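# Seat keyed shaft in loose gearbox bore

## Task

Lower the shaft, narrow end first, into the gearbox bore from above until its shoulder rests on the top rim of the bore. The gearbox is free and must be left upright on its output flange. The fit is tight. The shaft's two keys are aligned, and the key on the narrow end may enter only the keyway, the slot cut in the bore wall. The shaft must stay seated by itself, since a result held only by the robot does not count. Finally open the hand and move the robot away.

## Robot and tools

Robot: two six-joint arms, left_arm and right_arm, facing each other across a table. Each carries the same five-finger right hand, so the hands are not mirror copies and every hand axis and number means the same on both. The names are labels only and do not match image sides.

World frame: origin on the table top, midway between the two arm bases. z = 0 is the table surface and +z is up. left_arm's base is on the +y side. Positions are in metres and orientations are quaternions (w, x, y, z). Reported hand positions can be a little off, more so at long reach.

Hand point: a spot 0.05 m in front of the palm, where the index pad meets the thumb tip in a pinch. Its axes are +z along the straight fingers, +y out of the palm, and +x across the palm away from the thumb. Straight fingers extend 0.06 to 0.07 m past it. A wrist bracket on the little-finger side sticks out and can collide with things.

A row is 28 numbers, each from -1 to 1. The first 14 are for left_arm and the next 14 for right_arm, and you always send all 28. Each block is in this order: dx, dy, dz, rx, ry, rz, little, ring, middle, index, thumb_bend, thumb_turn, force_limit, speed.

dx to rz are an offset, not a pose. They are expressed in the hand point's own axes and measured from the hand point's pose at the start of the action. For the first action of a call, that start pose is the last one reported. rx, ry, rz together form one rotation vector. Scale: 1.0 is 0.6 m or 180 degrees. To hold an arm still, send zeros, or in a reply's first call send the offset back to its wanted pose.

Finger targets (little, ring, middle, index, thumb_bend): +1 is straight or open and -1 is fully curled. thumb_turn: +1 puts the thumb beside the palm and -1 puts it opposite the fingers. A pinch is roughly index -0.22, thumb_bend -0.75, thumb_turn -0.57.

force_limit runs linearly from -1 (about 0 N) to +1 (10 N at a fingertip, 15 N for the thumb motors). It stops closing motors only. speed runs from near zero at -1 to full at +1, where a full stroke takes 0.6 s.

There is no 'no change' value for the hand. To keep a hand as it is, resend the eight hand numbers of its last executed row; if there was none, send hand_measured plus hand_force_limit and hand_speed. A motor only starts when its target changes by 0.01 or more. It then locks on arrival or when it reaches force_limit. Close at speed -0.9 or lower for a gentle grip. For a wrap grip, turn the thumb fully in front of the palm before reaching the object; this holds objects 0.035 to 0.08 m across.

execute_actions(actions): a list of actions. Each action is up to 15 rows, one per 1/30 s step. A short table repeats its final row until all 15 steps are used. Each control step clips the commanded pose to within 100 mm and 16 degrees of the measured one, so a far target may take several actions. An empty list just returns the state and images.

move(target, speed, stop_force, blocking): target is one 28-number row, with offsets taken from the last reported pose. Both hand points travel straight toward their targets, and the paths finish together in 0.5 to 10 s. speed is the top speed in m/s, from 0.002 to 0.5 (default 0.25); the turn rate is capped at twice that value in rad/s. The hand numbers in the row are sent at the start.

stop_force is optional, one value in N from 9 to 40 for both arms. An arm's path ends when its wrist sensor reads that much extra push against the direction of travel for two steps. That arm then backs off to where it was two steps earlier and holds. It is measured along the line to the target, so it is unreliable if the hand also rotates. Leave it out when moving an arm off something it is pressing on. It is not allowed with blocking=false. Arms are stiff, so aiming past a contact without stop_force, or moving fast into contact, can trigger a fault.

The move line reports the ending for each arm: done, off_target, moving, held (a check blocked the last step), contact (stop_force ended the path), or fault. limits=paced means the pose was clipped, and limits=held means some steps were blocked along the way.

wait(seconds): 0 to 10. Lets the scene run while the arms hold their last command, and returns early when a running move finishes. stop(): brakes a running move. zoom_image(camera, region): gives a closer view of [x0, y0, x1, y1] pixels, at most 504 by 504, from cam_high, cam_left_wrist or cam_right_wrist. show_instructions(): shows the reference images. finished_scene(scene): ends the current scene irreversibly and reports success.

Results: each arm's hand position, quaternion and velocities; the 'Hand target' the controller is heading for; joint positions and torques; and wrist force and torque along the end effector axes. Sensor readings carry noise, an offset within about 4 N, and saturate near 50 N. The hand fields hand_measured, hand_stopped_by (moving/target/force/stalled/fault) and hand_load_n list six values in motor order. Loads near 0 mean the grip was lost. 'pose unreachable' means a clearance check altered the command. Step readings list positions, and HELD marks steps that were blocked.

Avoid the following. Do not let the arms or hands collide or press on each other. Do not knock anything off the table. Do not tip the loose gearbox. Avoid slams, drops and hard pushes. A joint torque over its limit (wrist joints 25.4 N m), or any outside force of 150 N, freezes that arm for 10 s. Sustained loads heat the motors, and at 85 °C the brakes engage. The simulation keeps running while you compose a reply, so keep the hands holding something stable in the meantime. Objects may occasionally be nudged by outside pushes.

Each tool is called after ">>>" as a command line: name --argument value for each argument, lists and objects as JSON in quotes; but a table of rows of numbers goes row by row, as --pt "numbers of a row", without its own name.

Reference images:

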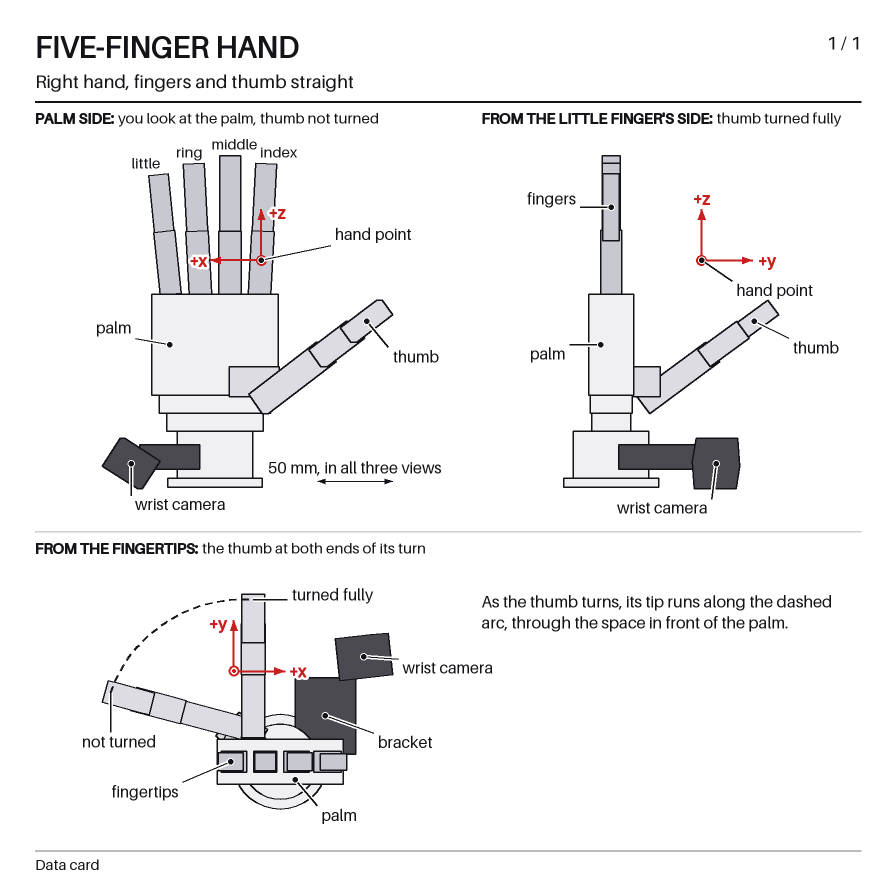

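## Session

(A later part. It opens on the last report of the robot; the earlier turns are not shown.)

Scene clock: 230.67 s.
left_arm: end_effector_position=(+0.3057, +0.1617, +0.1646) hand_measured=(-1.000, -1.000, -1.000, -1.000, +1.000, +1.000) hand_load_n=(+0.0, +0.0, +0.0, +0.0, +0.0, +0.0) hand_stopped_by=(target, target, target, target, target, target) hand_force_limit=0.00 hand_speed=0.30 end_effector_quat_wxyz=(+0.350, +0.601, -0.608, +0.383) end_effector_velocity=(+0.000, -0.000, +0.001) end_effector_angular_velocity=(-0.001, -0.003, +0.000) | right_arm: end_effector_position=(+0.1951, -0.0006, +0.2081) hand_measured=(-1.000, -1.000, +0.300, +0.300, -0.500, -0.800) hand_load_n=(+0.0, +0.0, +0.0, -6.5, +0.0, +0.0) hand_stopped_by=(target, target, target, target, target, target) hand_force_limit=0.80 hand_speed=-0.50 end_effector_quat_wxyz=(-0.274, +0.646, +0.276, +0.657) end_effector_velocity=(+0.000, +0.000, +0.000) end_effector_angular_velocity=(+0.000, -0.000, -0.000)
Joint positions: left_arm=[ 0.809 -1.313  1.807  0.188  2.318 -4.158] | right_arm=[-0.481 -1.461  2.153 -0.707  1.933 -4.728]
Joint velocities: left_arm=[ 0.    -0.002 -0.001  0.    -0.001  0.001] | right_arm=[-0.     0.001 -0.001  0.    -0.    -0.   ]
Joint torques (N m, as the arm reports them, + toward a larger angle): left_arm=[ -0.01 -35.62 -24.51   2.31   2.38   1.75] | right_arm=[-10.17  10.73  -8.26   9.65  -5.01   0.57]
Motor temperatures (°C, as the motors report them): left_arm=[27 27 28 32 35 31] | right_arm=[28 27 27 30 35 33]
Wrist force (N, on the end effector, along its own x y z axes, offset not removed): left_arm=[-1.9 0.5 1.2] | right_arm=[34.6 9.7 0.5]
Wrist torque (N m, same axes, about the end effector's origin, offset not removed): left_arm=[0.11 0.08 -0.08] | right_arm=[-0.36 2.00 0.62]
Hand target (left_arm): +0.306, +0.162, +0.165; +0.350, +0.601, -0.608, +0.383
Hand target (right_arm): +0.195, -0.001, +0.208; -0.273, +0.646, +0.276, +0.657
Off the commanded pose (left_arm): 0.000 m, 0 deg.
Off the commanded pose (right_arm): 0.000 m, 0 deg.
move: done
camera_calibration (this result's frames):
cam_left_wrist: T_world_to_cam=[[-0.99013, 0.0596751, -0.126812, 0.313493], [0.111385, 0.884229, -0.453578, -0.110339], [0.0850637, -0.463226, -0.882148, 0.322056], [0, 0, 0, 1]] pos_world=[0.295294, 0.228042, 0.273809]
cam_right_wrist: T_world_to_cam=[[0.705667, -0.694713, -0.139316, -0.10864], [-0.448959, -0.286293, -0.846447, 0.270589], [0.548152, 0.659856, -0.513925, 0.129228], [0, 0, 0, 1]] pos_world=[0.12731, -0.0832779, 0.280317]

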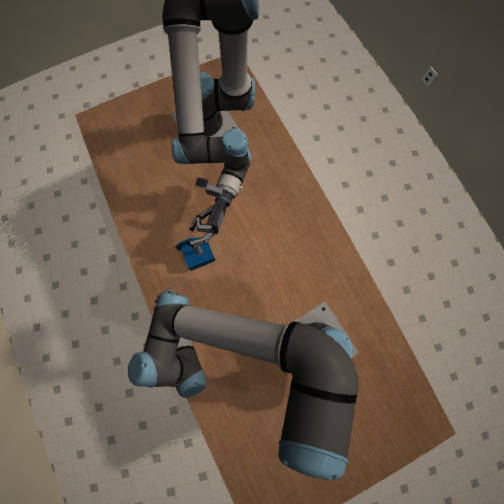

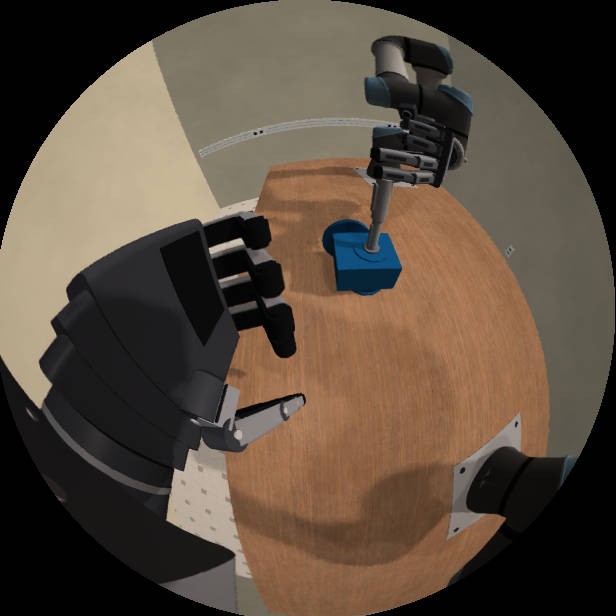

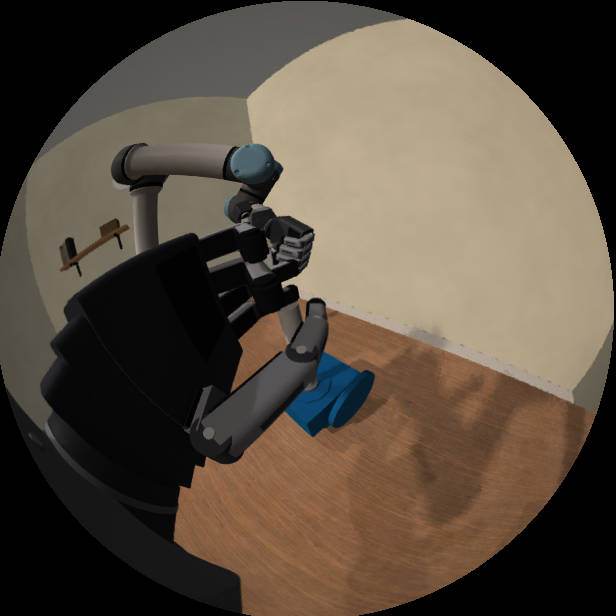

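>>> move --target '[0,0,0,0,0,0,-1,-1,-1,-1,1,1,0,0.3,0.04,0,0,0,0,0,-1,-1,0.3,0.3,-0.5,-0.8,0.8,-0.5]' --speed 0.05

>>> move --target '[0,0,0,0,0,0,-1,-1,-1,-1,1,1,0,0.3,0.03,-0.037,0.031,0,0,0,-1,-1,0.4,0.4,-0.5,-0.8,0.8,0]' --speed 0.05

>>> zoom_image --camera "cam_right_wrist" --region '[200,220,400,420]'

>>> zoom_image --camera "cam_high" --region '[160,200,240,280]'

Scene clock: 231.97 s.
left_arm: end_effector_position=(+0.3057, +0.1617, +0.1646) hand_measured=(-1.000, -1.000, -1.000, -1.000, +1.000, +1.000) hand_load_n=(+0.0, +0.0, +0.0, +0.0, +0.0, +0.0) hand_stopped_by=(target, target, target, target, target, target) hand_force_limit=0.00 hand_speed=0.30 end_effector_quat_wxyz=(+0.350, +0.601, -0.608, +0.383) end_effector_velocity=(+0.001, -0.001, +0.000) end_effector_angular_velocity=(-0.001, -0.001, -0.000) | right_arm: end_effector_position=(+0.1947, -0.0007, +0.2320) hand_measured=(-1.000, -1.000, +0.300, +0.300, -0.500, -0.800) hand_load_n=(+0.0, +0.0, +0.0, +0.0, +0.0, +0.0) hand_stopped_by=(target, target, target, target, target, target) hand_force_limit=0.80 hand_speed=-0.50 end_effector_quat_wxyz=(-0.273, +0.646, +0.276, +0.657) end_effector_velocity=(+0.000, +0.000, +0.002) end_effector_angular_velocity=(+0.000, +0.001, +0.000)
Joint positions: left_arm=[ 0.809 -1.313  1.807  0.188  2.318 -4.158] | right_arm=[-0.48  -1.502  2.122 -0.635  1.934 -4.728]
Joint velocities: left_arm=[-0.     0.001 -0.001 -0.001  0.    -0.   ] | right_arm=[-0.    -0.002 -0.003  0.006 -0.001  0.002]
Joint torques (N m, as the arm reports them, + toward a larger angle): left_arm=[  0.22 -35.26 -24.61   2.29   2.48   1.85] | right_arm=[ 12.54 -27.2  -30.72  -0.19   2.42   1.76]
Motor temperatures (°C, as the motors report them): left_arm=[27 27 28 32 35 31] | right_arm=[28 27 27 30 35 33]
Wrist force (N, on the end effector, along its own x y z axes, offset not removed): left_arm=[-4.7 2.5 1.0] | right_arm=[-1.3 -2.0 1.0]
Wrist torque (N m, same axes, about the end effector's origin, offset not removed): left_arm=[0.36 0.60 -0.15] | right_arm=[-0.36 0.28 0.10]
Hand target (left_arm): +0.306, +0.162, +0.165; +0.350, +0.601, -0.608, +0.383
Hand target (right_arm): +0.195, -0.001, +0.232; -0.274, +0.646, +0.276, +0.657
Off the commanded pose (left_arm): 0.000 m, 0 deg.
Off the commanded pose (right_arm): 0.000 m, 0 deg.
move: done
camera_calibration (this result's frames):
cam_left_wrist: T_world_to_cam=[[-0.99013, 0.0596749, -0.126812, 0.313493], [0.111385, 0.884229, -0.453578, -0.110339], [0.0850639, -0.463226, -0.882148, 0.322056], [0, 0, 0, 1]] pos_world=[0.295294, 0.228042, 0.273809]
cam_right_wrist: T_world_to_cam=[[0.705669, -0.694737, -0.139182, -0.105105], [-0.448867, -0.286348, -0.846477, 0.290588], [0.548225, 0.659807, -0.513911, 0.14178], [0, 0, 0, 1]] pos_world=[0.126877, -0.0833584, 0.30421]

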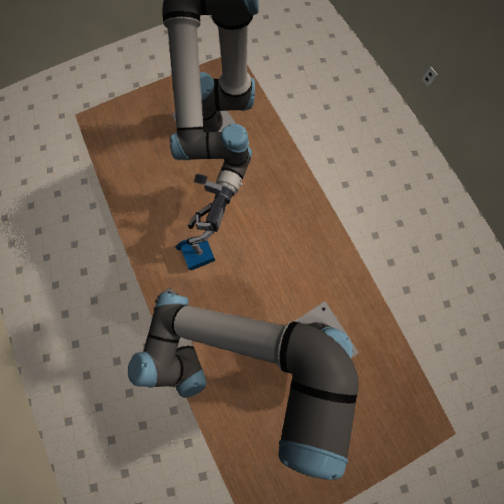

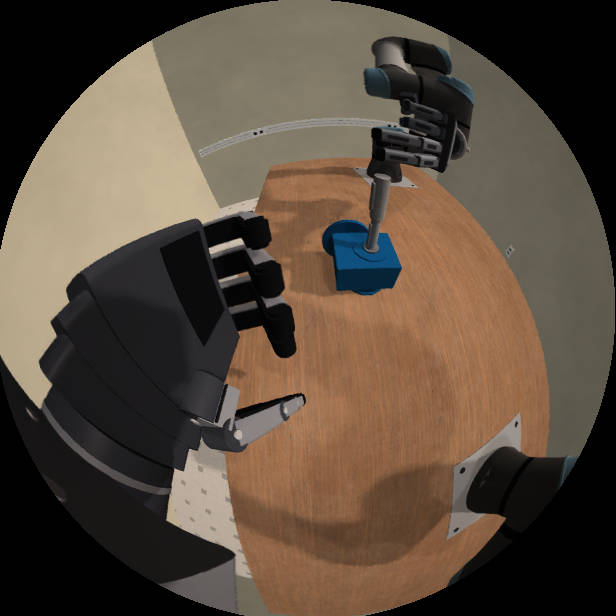

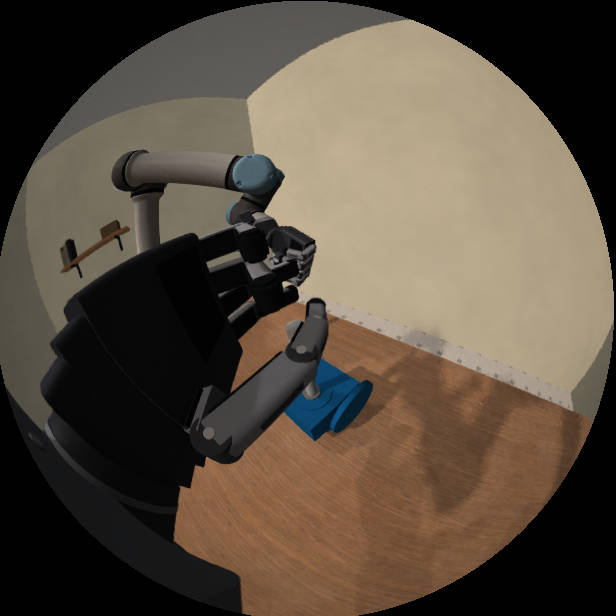

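Scene clock: 233.03 s.
left_arm: end_effector_position=(+0.3057, +0.1617, +0.1646) hand_measured=(-1.000, -1.000, -1.000, -1.000, +1.000, +1.000) hand_load_n=(+0.0, +0.0, +0.0, +0.0, +0.0, +0.0) hand_stopped_by=(target, target, target, target, target, target) hand_force_limit=0.00 hand_speed=0.30 end_effector_quat_wxyz=(+0.350, +0.601, -0.608, +0.383) end_effector_velocity=(+0.001, -0.001, +0.002) end_effector_angular_velocity=(-0.003, -0.005, -0.001) | right_arm: end_effector_position=(+0.1914, +0.0280, +0.2500) hand_measured=(-1.000, -1.000, +0.400, +0.400, -0.500, -0.800) hand_load_n=(+0.0, +0.0, +0.0, +0.0, +0.0, +0.0) hand_stopped_by=(target, target, target, target, target, target) hand_force_limit=0.80 hand_speed=0.00 end_effector_quat_wxyz=(-0.273, +0.646, +0.276, +0.657) end_effector_velocity=(+0.000, +0.001, +0.000) end_effector_angular_velocity=(-0.001, +0.000, -0.001)
Joint positions: left_arm=[ 0.809 -1.313  1.807  0.188  2.318 -4.158] | right_arm=[-0.442 -1.461  2.021 -0.575  1.972 -4.729]
Joint velocities: left_arm=[-0.    -0.002 -0.001 -0.001 -0.     0.001] | right_arm=[ 0.     0.001 -0.004  0.003  0.001 -0.   ]
Joint torques (N m, as the arm reports them, + toward a larger angle): left_arm=[  0.44 -35.23 -24.05   2.35   2.52   1.79] | right_arm=[ 12.71 -12.77 -31.12  -0.15   2.49  -0.02]
Motor temperatures (°C, as the motors report them): left_arm=[27 27 28 32 35 31] | right_arm=[28 27 27 30 35 33]
Wrist force (N, on the end effector, along its own x y z axes, offset not removed): left_arm=[-1.8 -3.4 0.5] | right_arm=[0.9 -1.0 3.9]
Wrist torque (N m, same axes, about the end effector's origin, offset not removed): left_arm=[-0.38 0.14 -0.19] | right_arm=[-0.56 -0.12 0.31]
Hand target (left_arm): +0.306, +0.162, +0.165; +0.350, +0.601, -0.608, +0.383
Hand target (right_arm): +0.191, +0.028, +0.250; -0.273, +0.646, +0.276, +0.657
Off the commanded pose (left_arm): 0.000 m, 0 deg.
Off the commanded pose (right_arm): 0.000 m, 0 deg.
move: done
camera_calibration (this result's frames):
cam_left_wrist: T_world_to_cam=[[-0.99013, 0.0596749, -0.126813, 0.313493], [0.111385, 0.884229, -0.453578, -0.110339], [0.0850641, -0.463226, -0.882148, 0.322056], [0, 0, 0, 1]] pos_world=[0.295294, 0.228042, 0.273809]
cam_right_wrist: T_world_to_cam=[[0.705698, -0.694729, -0.139079, -0.0804152], [-0.448782, -0.286404, -0.846503, 0.312562], [0.548257, 0.659791, -0.513896, 0.133863], [0, 0, 0, 1]] pos_world=[0.12363, -0.0546695, 0.322193]

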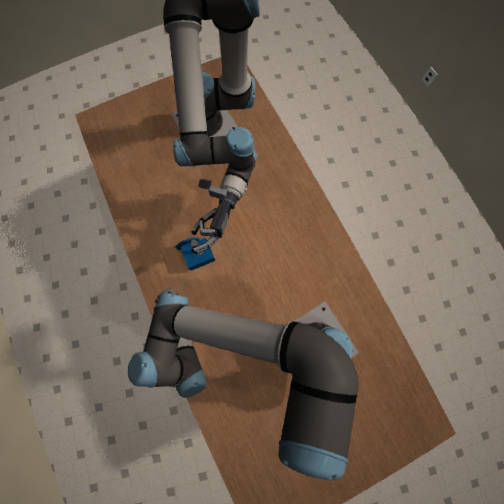

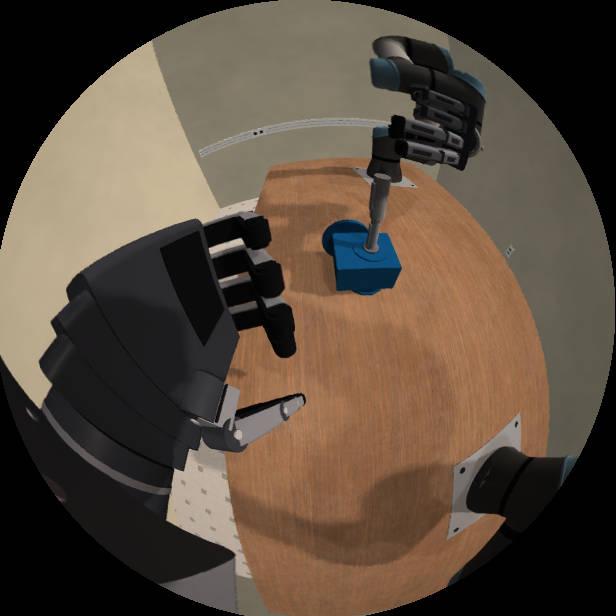

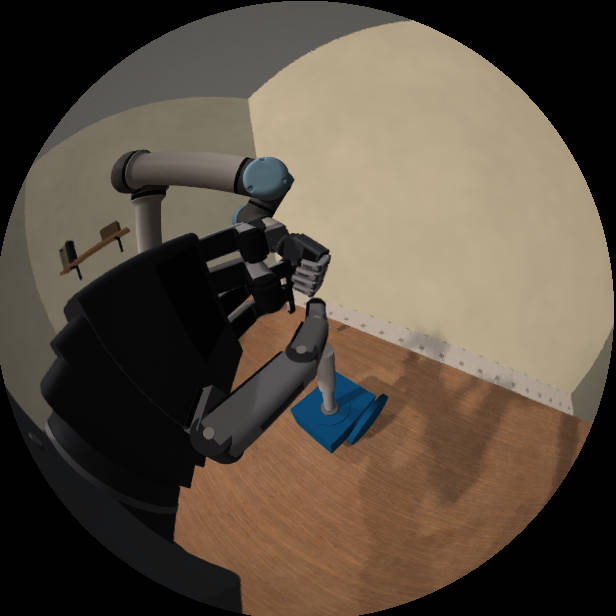

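Region (200, 220, 400, 420) of cam_right_wrist's 616x616 image, scaled by 2.520, with more detail than that image has.

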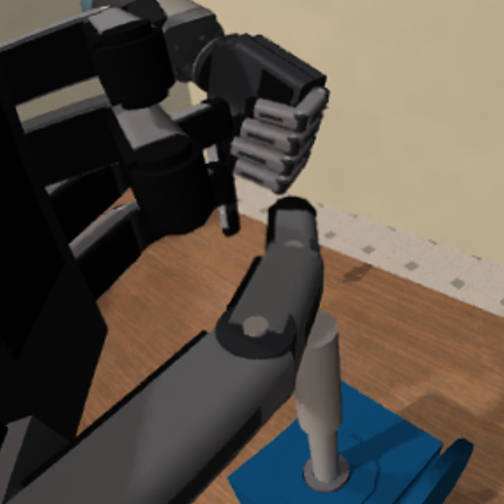

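Region (160, 200, 240, 280) of cam_high's 504x504 image, scaled by 6.300, with more detail than that image has.

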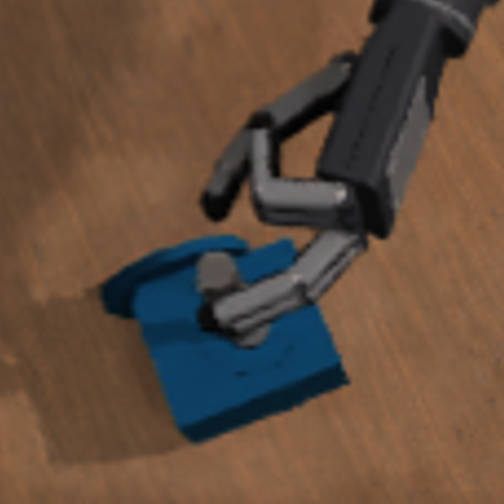

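>>> move --target '[0,0,0,0,0,0,-1,-1,-1,-1,1,1,0,0.3,-0.02,0.016,0.002,0,0,0,-1,-1,0.4,0.4,-0.5,-0.8,0.8,0]' --speed 0.05

>>> move --target '[0,0,0,0,0,0,-1,-1,-1,-1,1,1,0,0.3,-0.113,0,0,0,0,0,-1,-1,0.4,0.4,-0.5,-0.8,0.8,0]' --speed 0.012 --stop_force 10

>>> zoom_image --camera "cam_high" --region '[160,200,240,280]'

Scene clock: 234.10 s.
left_arm: end_effector_position=(+0.3057, +0.1617, +0.1646) hand_measured=(-1.000, -1.000, -1.000, -1.000, +1.000, +1.000) hand_load_n=(+0.0, +0.0, +0.0, +0.0, +0.0, +0.0) hand_stopped_by=(target, target, target, target, target, target) hand_force_limit=0.00 hand_speed=0.30 end_effector_quat_wxyz=(+0.350, +0.601, -0.608, +0.383) end_effector_velocity=(-0.000, -0.000, -0.000) end_effector_angular_velocity=(-0.000, -0.001, -0.001) | right_arm: end_effector_position=(+0.1993, +0.0222, +0.2382) hand_measured=(-1.000, -1.000, +0.400, +0.400, -0.500, -0.800) hand_load_n=(+0.0, +0.0, +0.0, +0.0, +0.0, +0.0) hand_stopped_by=(target, target, target, target, target, target) hand_force_limit=0.80 hand_speed=0.00 end_effector_quat_wxyz=(-0.273, +0.646, +0.276, +0.657) end_effector_velocity=(+0.001, -0.001, -0.001) end_effector_angular_velocity=(-0.002, +0.000, -0.001)
Joint positions: left_arm=[ 0.809 -1.313  1.807  0.188  2.318 -4.158] | right_arm=[-0.468 -1.456  2.052 -0.61   1.947 -4.728]
Joint velocities: left_arm=[-0.    -0.     0.001 -0.001 -0.     0.001] | right_arm=[-0.002  0.     0.003 -0.002 -0.001 -0.   ]
Joint torques (N m, as the arm reports them, + toward a larger angle): left_arm=[  0.05 -35.12 -23.77   2.33   2.46   1.78] | right_arm=[-14.57 -12.92  -9.89  -3.    -2.66   1.34]
Motor temperatures (°C, as the motors report them): left_arm=[27 27 28 32 35 31] | right_arm=[28 27 27 30 35 33]
Wrist force (N, on the end effector, along its own x y z axes, offset not removed): left_arm=[-1.7 -2.7 1.9] | right_arm=[-1.5 1.4 1.3]
Wrist torque (N m, same axes, about the end effector's origin, offset not removed): left_arm=[-0.35 0.07 -0.21] | right_arm=[-0.03 0.39 -0.05]
Hand target (left_arm): +0.306, +0.162, +0.165; +0.350, +0.601, -0.608, +0.383
Hand target (right_arm): +0.199, +0.022, +0.238; -0.273, +0.646, +0.276, +0.657
Off the commanded pose (left_arm): 0.000 m, 0 deg.
Off the commanded pose (right_arm): 0.000 m, 0 deg.
move: done
camera_calibration (this result's frames):
cam_left_wrist: T_world_to_cam=[[-0.99013, 0.0596751, -0.126812, 0.313493], [0.111385, 0.884229, -0.453578, -0.110339], [0.0850639, -0.463226, -0.882148, 0.322056], [0, 0, 0, 1]] pos_world=[0.295294, 0.228042, 0.273809]
cam_right_wrist: T_world_to_cam=[[0.705684, -0.694732, -0.139128, -0.0916244], [-0.448827, -0.286384, -0.846486, 0.30445], [0.548237, 0.659796, -0.513911, 0.127283], [0, 0, 0, 1]] pos_world=[0.131522, -0.0604459, 0.310377]

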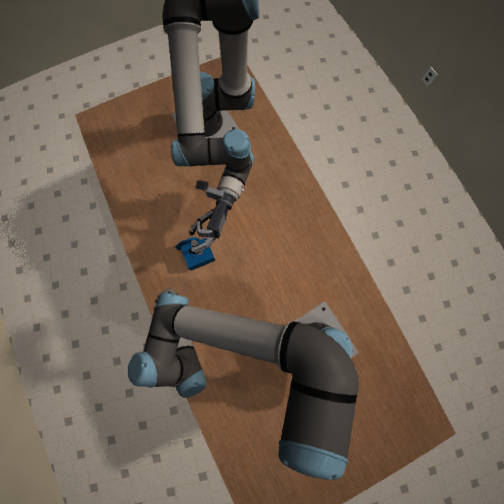

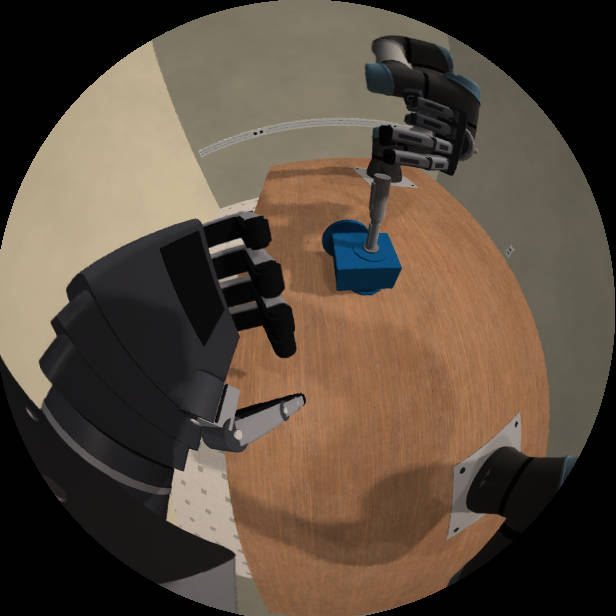

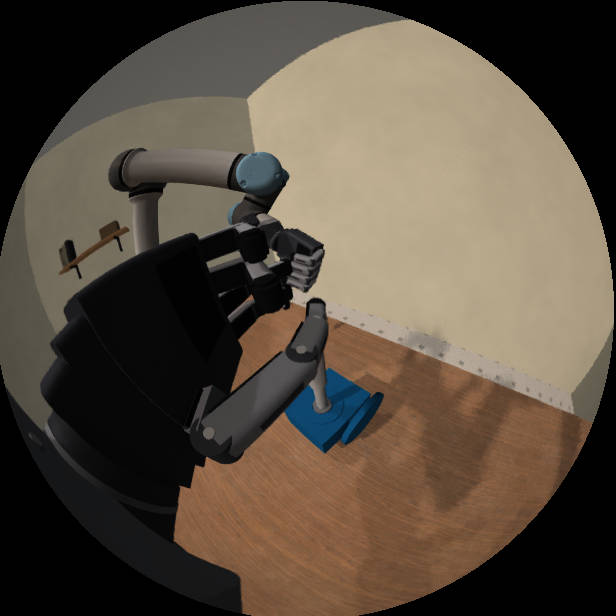

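Scene clock: 239.97 s.
left_arm: end_effector_position=(+0.3057, +0.1617, +0.1646) hand_measured=(-1.000, -1.000, -1.000, -1.000, +1.000, +1.000) hand_load_n=(+0.0, +0.0, +0.0, +0.0, +0.0, +0.0) hand_stopped_by=(target, target, target, target, target, target) hand_force_limit=0.00 hand_speed=0.30 end_effector_quat_wxyz=(+0.350, +0.601, -0.608, +0.383) end_effector_velocity=(+0.000, +0.000, -0.000) end_effector_angular_velocity=(-0.000, +0.001, +0.002) | right_arm: end_effector_position=(+0.2005, +0.0224, +0.1705) hand_measured=(-1.000, -1.000, +0.400, +0.400, -0.500, -0.800) hand_load_n=(+0.0, +0.0, +0.0, +0.0, +0.0, +0.0) hand_stopped_by=(target, target, target, target, target, target) hand_force_limit=0.80 hand_speed=0.00 end_effector_quat_wxyz=(-0.273, +0.646, +0.276, +0.657) end_effector_velocity=(-0.000, +0.000, -0.002) end_effector_angular_velocity=(-0.000, -0.000, +0.001)
Joint positions: left_arm=[ 0.809 -1.313  1.807  0.188  2.318 -4.158] | right_arm=[-0.47  -1.338  2.13  -0.806  1.944 -4.728]
Joint velocities: left_arm=[ 0.001  0.     0.    -0.     0.    -0.001] | right_arm=[-0.     0.003  0.002 -0.004 -0.001 -0.   ]
Joint torques (N m, as the arm reports them, + toward a larger angle): left_arm=[ -0.35 -35.04 -23.78   2.33   2.32   1.77] | right_arm=[-14.71 -15.92  -6.76  -2.89  -2.62   1.48]
Motor temperatures (°C, as the motors report them): left_arm=[27 27 28 32 35 31] | right_arm=[28 27 27 30 35 33]
Wrist force (N, on the end effector, along its own x y z axes, offset not removed): left_arm=[-1.4 1.3 -1.5] | right_arm=[0.4 -2.0 -1.1]
Wrist torque (N m, same axes, about the end effector's origin, offset not removed): left_arm=[0.14 0.23 -0.14] | right_arm=[-0.39 0.15 0.12]
Hand target (left_arm): +0.306, +0.162, +0.165; +0.350, +0.601, -0.608, +0.383
Hand target (right_arm): +0.201, +0.022, +0.170; -0.273, +0.646, +0.276, +0.657
Off the commanded pose (left_arm): 0.000 m, 0 deg.
Off the commanded pose (right_arm): 0.000 m, 0 deg.
move: done
camera_calibration (this result's frames):
cam_left_wrist: T_world_to_cam=[[-0.99013, 0.059675, -0.126813, 0.313493], [0.111385, 0.884229, -0.453578, -0.110339], [0.085064, -0.463226, -0.882148, 0.322056], [0, 0, 0, 1]] pos_world=[0.295294, 0.228042, 0.273809]
cam_right_wrist: T_world_to_cam=[[0.70568, -0.694733, -0.139145, -0.101775], [-0.44885, -0.286387, -0.846473, 0.247752], [0.548224, 0.659794, -0.513929, 0.0916808], [0, 0, 0, 1]] pos_world=[0.132762, -0.060244, 0.242671]

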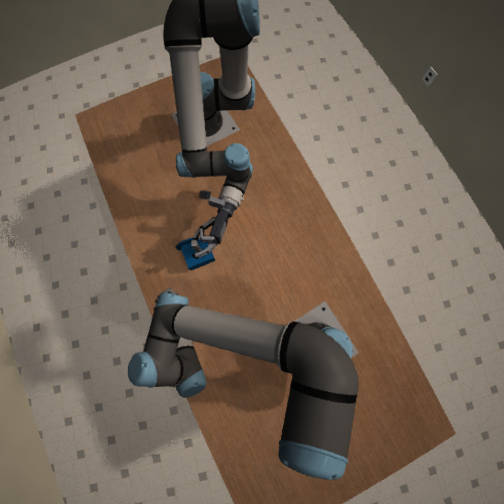

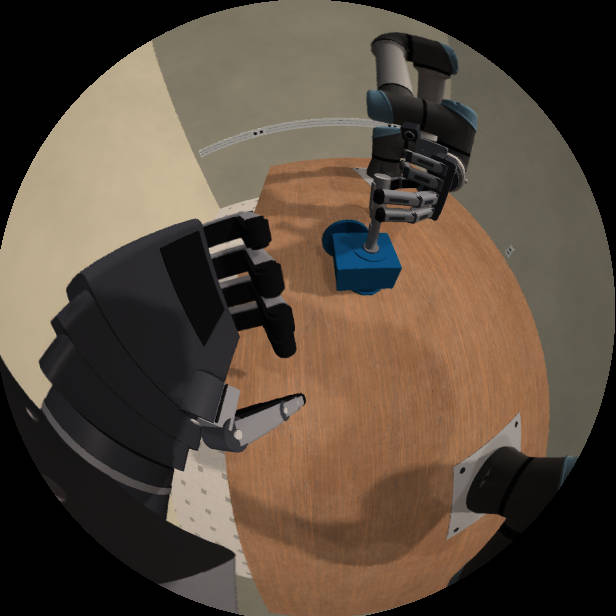

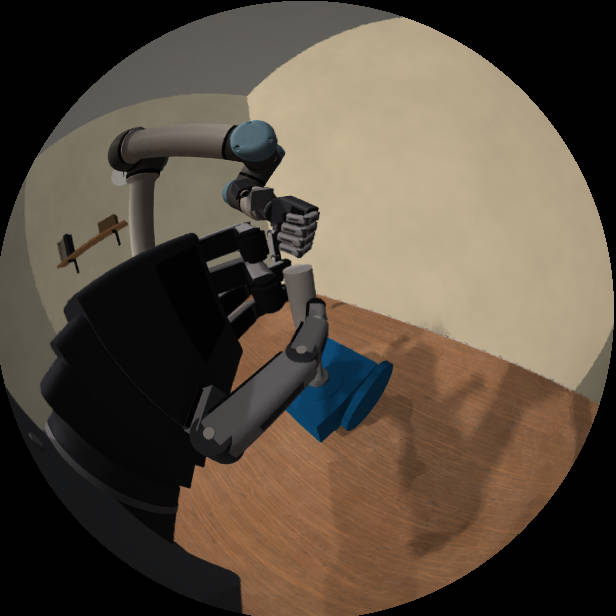

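Region (160, 200, 240, 280) of cam_high's 504x504 image, scaled by 6.300, with more detail than that image has.

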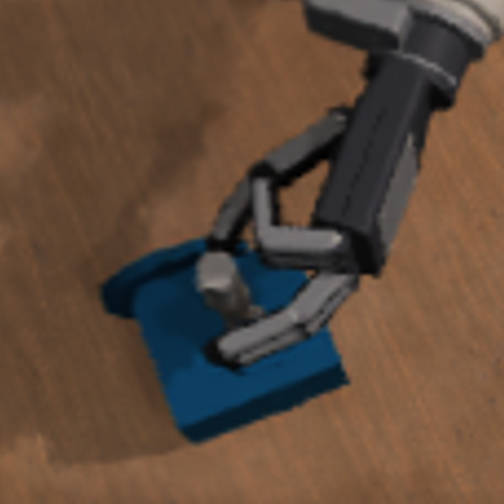

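>>> move --target '[-0.093,0.194,0.063,0,0,0,-1,-1,-1,1,1,-1,0,0.3,0,0,0,0,0,0,-1,-1,-0.2,-0.2,-0.5,-0.8,0.8,-0.8]' --speed 0.05

>>> zoom_image --camera "cam_left_wrist" --region '[200,150,450,400]'

Scene clock: 243.20 s.
left_arm: end_effector_position=(+0.1926, +0.1525, +0.0926) hand_measured=(-1.000, -1.000, -1.000, +1.000, +1.000, -1.000) hand_load_n=(+0.0, +0.0, +0.0, +0.0, +0.0, +0.0) hand_stopped_by=(target, target, target, target, target, target) hand_force_limit=0.00 hand_speed=0.30 end_effector_quat_wxyz=(+0.350, +0.601, -0.608, +0.383) end_effector_velocity=(-0.001, -0.000, -0.000) end_effector_angular_velocity=(-0.001, +0.001, +0.002) | right_arm: end_effector_position=(+0.2005, +0.0224, +0.1705) hand_measured=(-1.000, -1.000, +0.000, +0.004, -0.496, -0.800) hand_load_n=(+0.0, +0.0, +10.0, +8.5, +7.0, -1.0) hand_stopped_by=(target, target, force, force, target, target) hand_force_limit=0.80 hand_speed=-0.80 end_effector_quat_wxyz=(-0.273, +0.646, +0.276, +0.657) end_effector_velocity=(+0.000, -0.000, +0.000) end_effector_angular_velocity=(+0.001, +0.000, -0.001)
Joint positions: left_arm=[ 0.551 -1.464  2.199 -0.167  2.108 -4.346] | right_arm=[-0.47  -1.338  2.13  -0.806  1.944 -4.728]
Joint velocities: left_arm=[-0.003 -0.002  0.003 -0.003 -0.003 -0.004] | right_arm=[ 0.     0.     0.    -0.001  0.001  0.   ]
Joint torques (N m, as the arm reports them, + toward a larger angle): left_arm=[-11.37 -26.66  -6.26  -1.76  -1.54  -1.55] | right_arm=[-11.6  -30.52 -25.67   0.7    3.15   0.94]
Motor temperatures (°C, as the motors report them): left_arm=[27 27 28 32 35 31] | right_arm=[28 27 27 30 35 33]
Wrist force (N, on the end effector, along its own x y z axes, offset not removed): left_arm=[-2.3 -3.9 -1.8] | right_arm=[-1.6 -2.7 3.1]
Wrist torque (N m, same axes, about the end effector's origin, offset not removed): left_arm=[-0.37 0.44 -0.03] | right_arm=[-0.09 0.80 -0.01]
Hand target (left_arm): +0.192, +0.152, +0.093; +0.350, +0.601, -0.608, +0.383
Hand target (right_arm): +0.201, +0.022, +0.171; -0.273, +0.646, +0.276, +0.657
Off the commanded pose (left_arm): 0.000 m, 0 deg.
Off the commanded pose (right_arm): 0.000 m, 0 deg.
move: done
camera_calibration (this result's frames):
cam_left_wrist: T_world_to_cam=[[-0.990183, 0.0596807, -0.126396, 0.192893], [0.111232, 0.884047, -0.453969, -0.122126], [0.0846468, -0.463572, -0.882007, 0.263994], [0, 0, 0, 1]] pos_world=[0.182238, 0.218833, 0.201784]
cam_right_wrist: T_world_to_cam=[[0.705675, -0.694738, -0.139144, -0.101778], [-0.448853, -0.286385, -0.846472, 0.247753], [0.548228, 0.65979, -0.51393, 0.0916791], [0, 0, 0, 1]] pos_world=[0.132766, -0.0602454, 0.242671]

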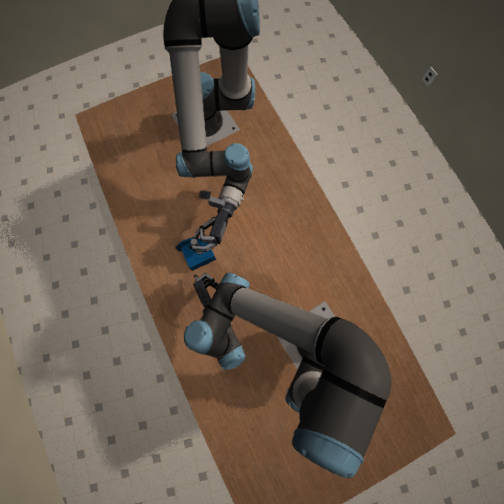

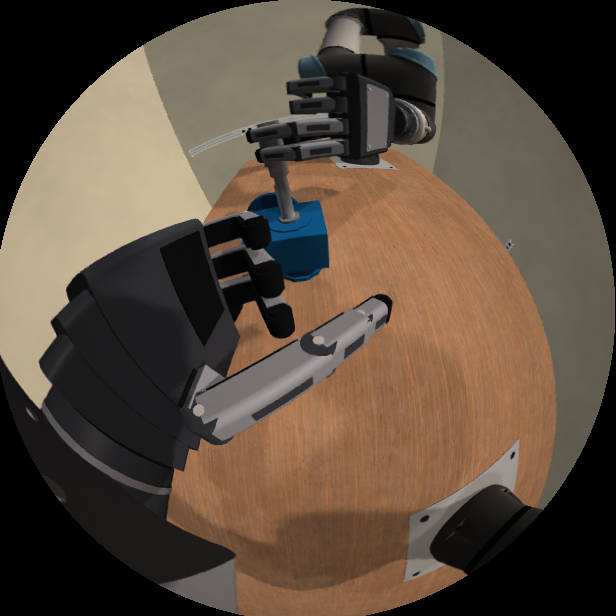

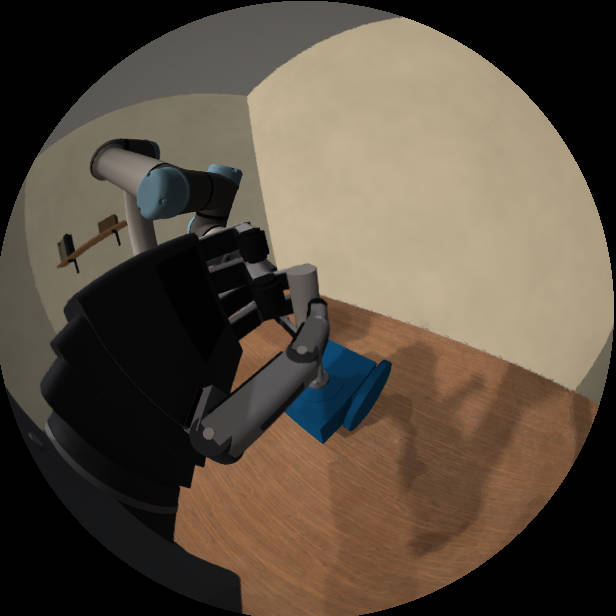

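Region (200, 150, 450, 400) of cam_left_wrist's 616x616 image, scaled by 2.016, with more detail than that image has.

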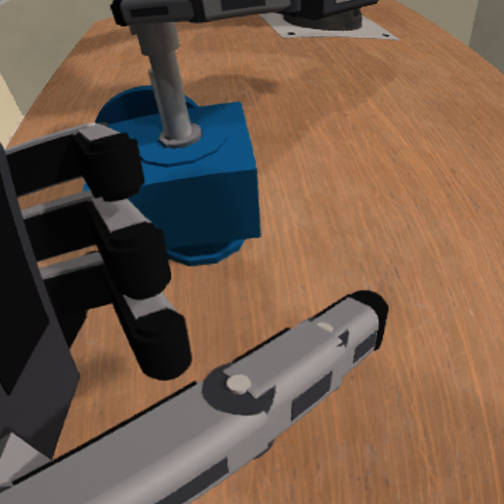

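>>> zoom_image --camera "cam_left_wrist" --region '[270,190,305,225]'

>>> zoom_image --camera "cam_high" --region '[160,220,240,300]'

Region (270, 190, 305, 225) of cam_left_wrist's 616x616 image, scaled by 14.400, with more detail than that image has.

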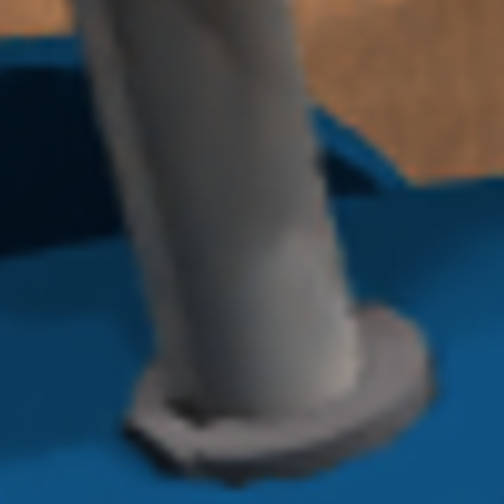

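Region (160, 220, 240, 300) of cam_high's 504x504 image, scaled by 6.300, with more detail than that image has.

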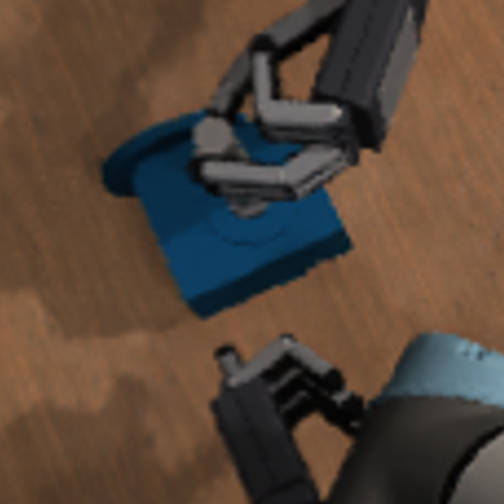

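>>> move --target '[0.02,0.012,0.039,0,0,0,-1,-1,-1,1,1,-1,0,0.3,0,0,0,0,0,0,-1,-1,-0.2,-0.2,-0.5,-0.8,0.8,-0.8]' --speed 0.005 --stop_force 9

>>> zoom_image --camera "cam_left_wrist" --region '[255,190,315,250]'

>>> zoom_image --camera "cam_high" --region '[160,220,240,300]'

Scene clock: 249.07 s.
left_arm: end_effector_position=(+0.1858, +0.1261, +0.0921) hand_measured=(-1.000, -1.000, -1.000, +1.000, +1.000, -1.000) hand_load_n=(+0.0, +0.0, +0.0, +0.0, +0.0, +0.0) hand_stopped_by=(target, target, target, target, target, target) hand_force_limit=0.00 hand_speed=0.30 end_effector_quat_wxyz=(+0.350, +0.601, -0.608, +0.383) end_effector_velocity=(-0.001, -0.000, +0.000) end_effector_angular_velocity=(+0.001, +0.001, +0.000) | right_arm: end_effector_position=(+0.2005, +0.0224, +0.1705) hand_measured=(-1.000, -1.000, +0.000, +0.004, -0.496, -0.800) hand_load_n=(+0.0, +0.0, +10.0, +8.5, +7.0, -1.0) hand_stopped_by=(target, target, force, force, target, target) hand_force_limit=0.80 hand_speed=-0.80 end_effector_quat_wxyz=(-0.273, +0.646, +0.276, +0.657) end_effector_velocity=(-0.000, +0.001, +0.000) end_effector_angular_velocity=(+0.000, -0.000, +0.002)
Joint positions: left_arm=[ 0.478 -1.452  2.183 -0.184  2.047 -4.39 ] | right_arm=[-0.47  -1.338  2.13  -0.806  1.944 -4.728]
Joint velocities: left_arm=[-0.002 -0.001  0.001  0.001 -0.002 -0.002] | right_arm=[ 0.     0.    -0.    -0.    -0.002 -0.   ]
Joint torques (N m, as the arm reports them, + toward a larger angle): left_arm=[-11.39 -14.73 -25.06  -1.88  -1.51  -1.36] | right_arm=[-11.6  -29.64 -24.67   0.57   2.86   0.86]
Motor temperatures (°C, as the motors report them): left_arm=[27 27 28 32 35 31] | right_arm=[28 27 27 30 35 33]
Wrist force (N, on the end effector, along its own x y z axes, offset not removed): left_arm=[-4.3 -1.8 4.6] | right_arm=[1.5 -2.2 4.2]
Wrist torque (N m, same axes, about the end effector's origin, offset not removed): left_arm=[-0.53 0.48 -0.12] | right_arm=[-0.13 0.27 0.23]
Hand target (left_arm): +0.186, +0.126, +0.092; +0.350, +0.601, -0.608, +0.383
Hand target (right_arm): +0.201, +0.022, +0.171; -0.273, +0.646, +0.276, +0.657
Off the commanded pose (left_arm): 0.000 m, 0 deg.
Off the commanded pose (right_arm): 0.000 m, 0 deg.
move: done
camera_calibration (this result's frames):
cam_left_wrist: T_world_to_cam=[[-0.9902, 0.0596766, -0.126264, 0.187663], [0.111176, 0.884004, -0.454067, -0.0982787], [0.0845205, -0.463655, -0.881975, 0.251935], [0, 0, 0, 1]] pos_world=[0.175457, 0.19249, 0.201271]
cam_right_wrist: T_world_to_cam=[[0.705674, -0.694739, -0.139145, -0.101778], [-0.448853, -0.286383, -0.846473, 0.247754], [0.548229, 0.659789, -0.513929, 0.0916789], [0, 0, 0, 1]] pos_world=[0.132766, -0.0602454, 0.242671]

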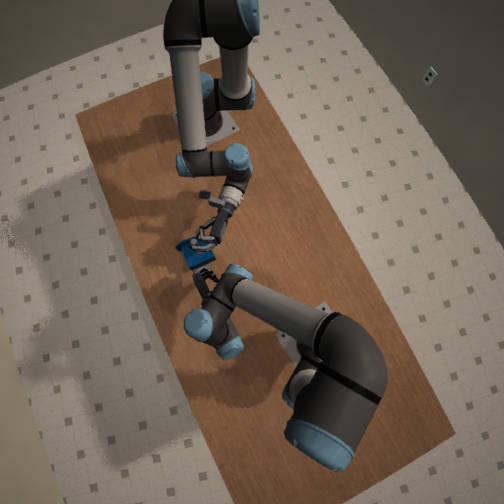

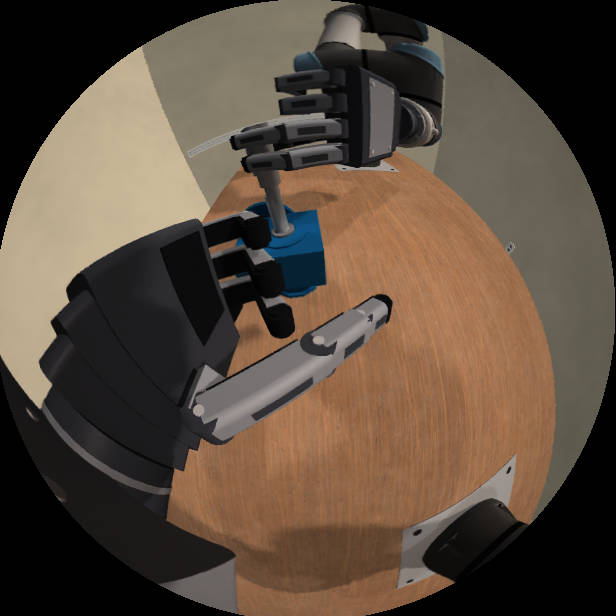

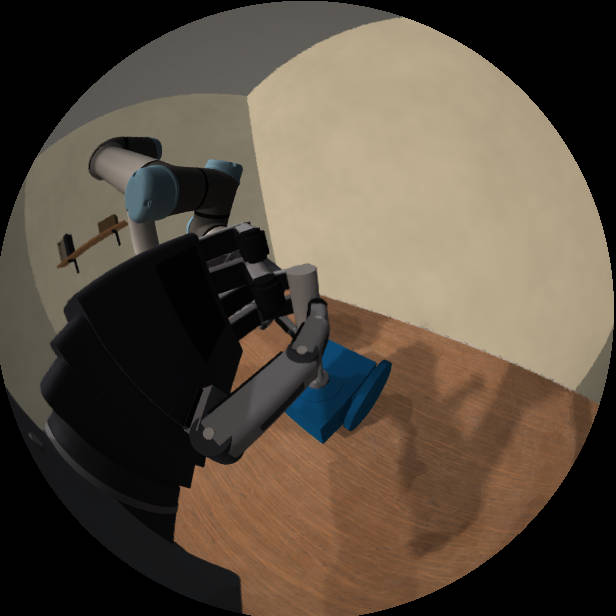

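Region (255, 190, 315, 250) of cam_left_wrist's 616x616 image, scaled by 8.400, with more detail than that image has.

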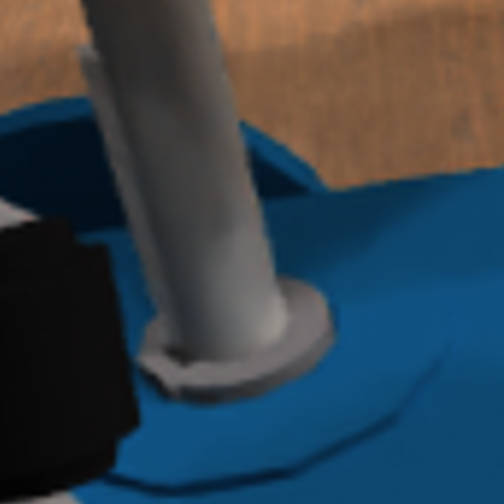

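Region (160, 220, 240, 300) of cam_high's 504x504 image, scaled by 6.300, with more detail than that image has.

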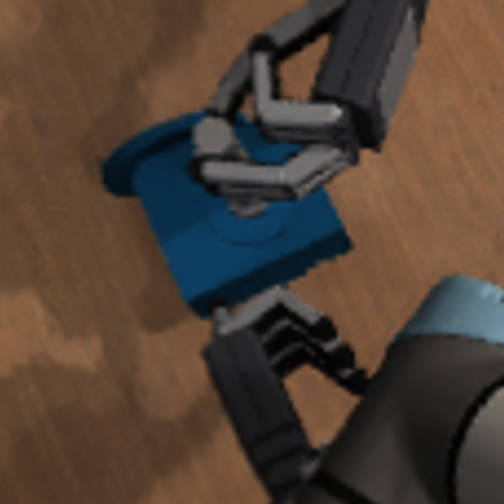

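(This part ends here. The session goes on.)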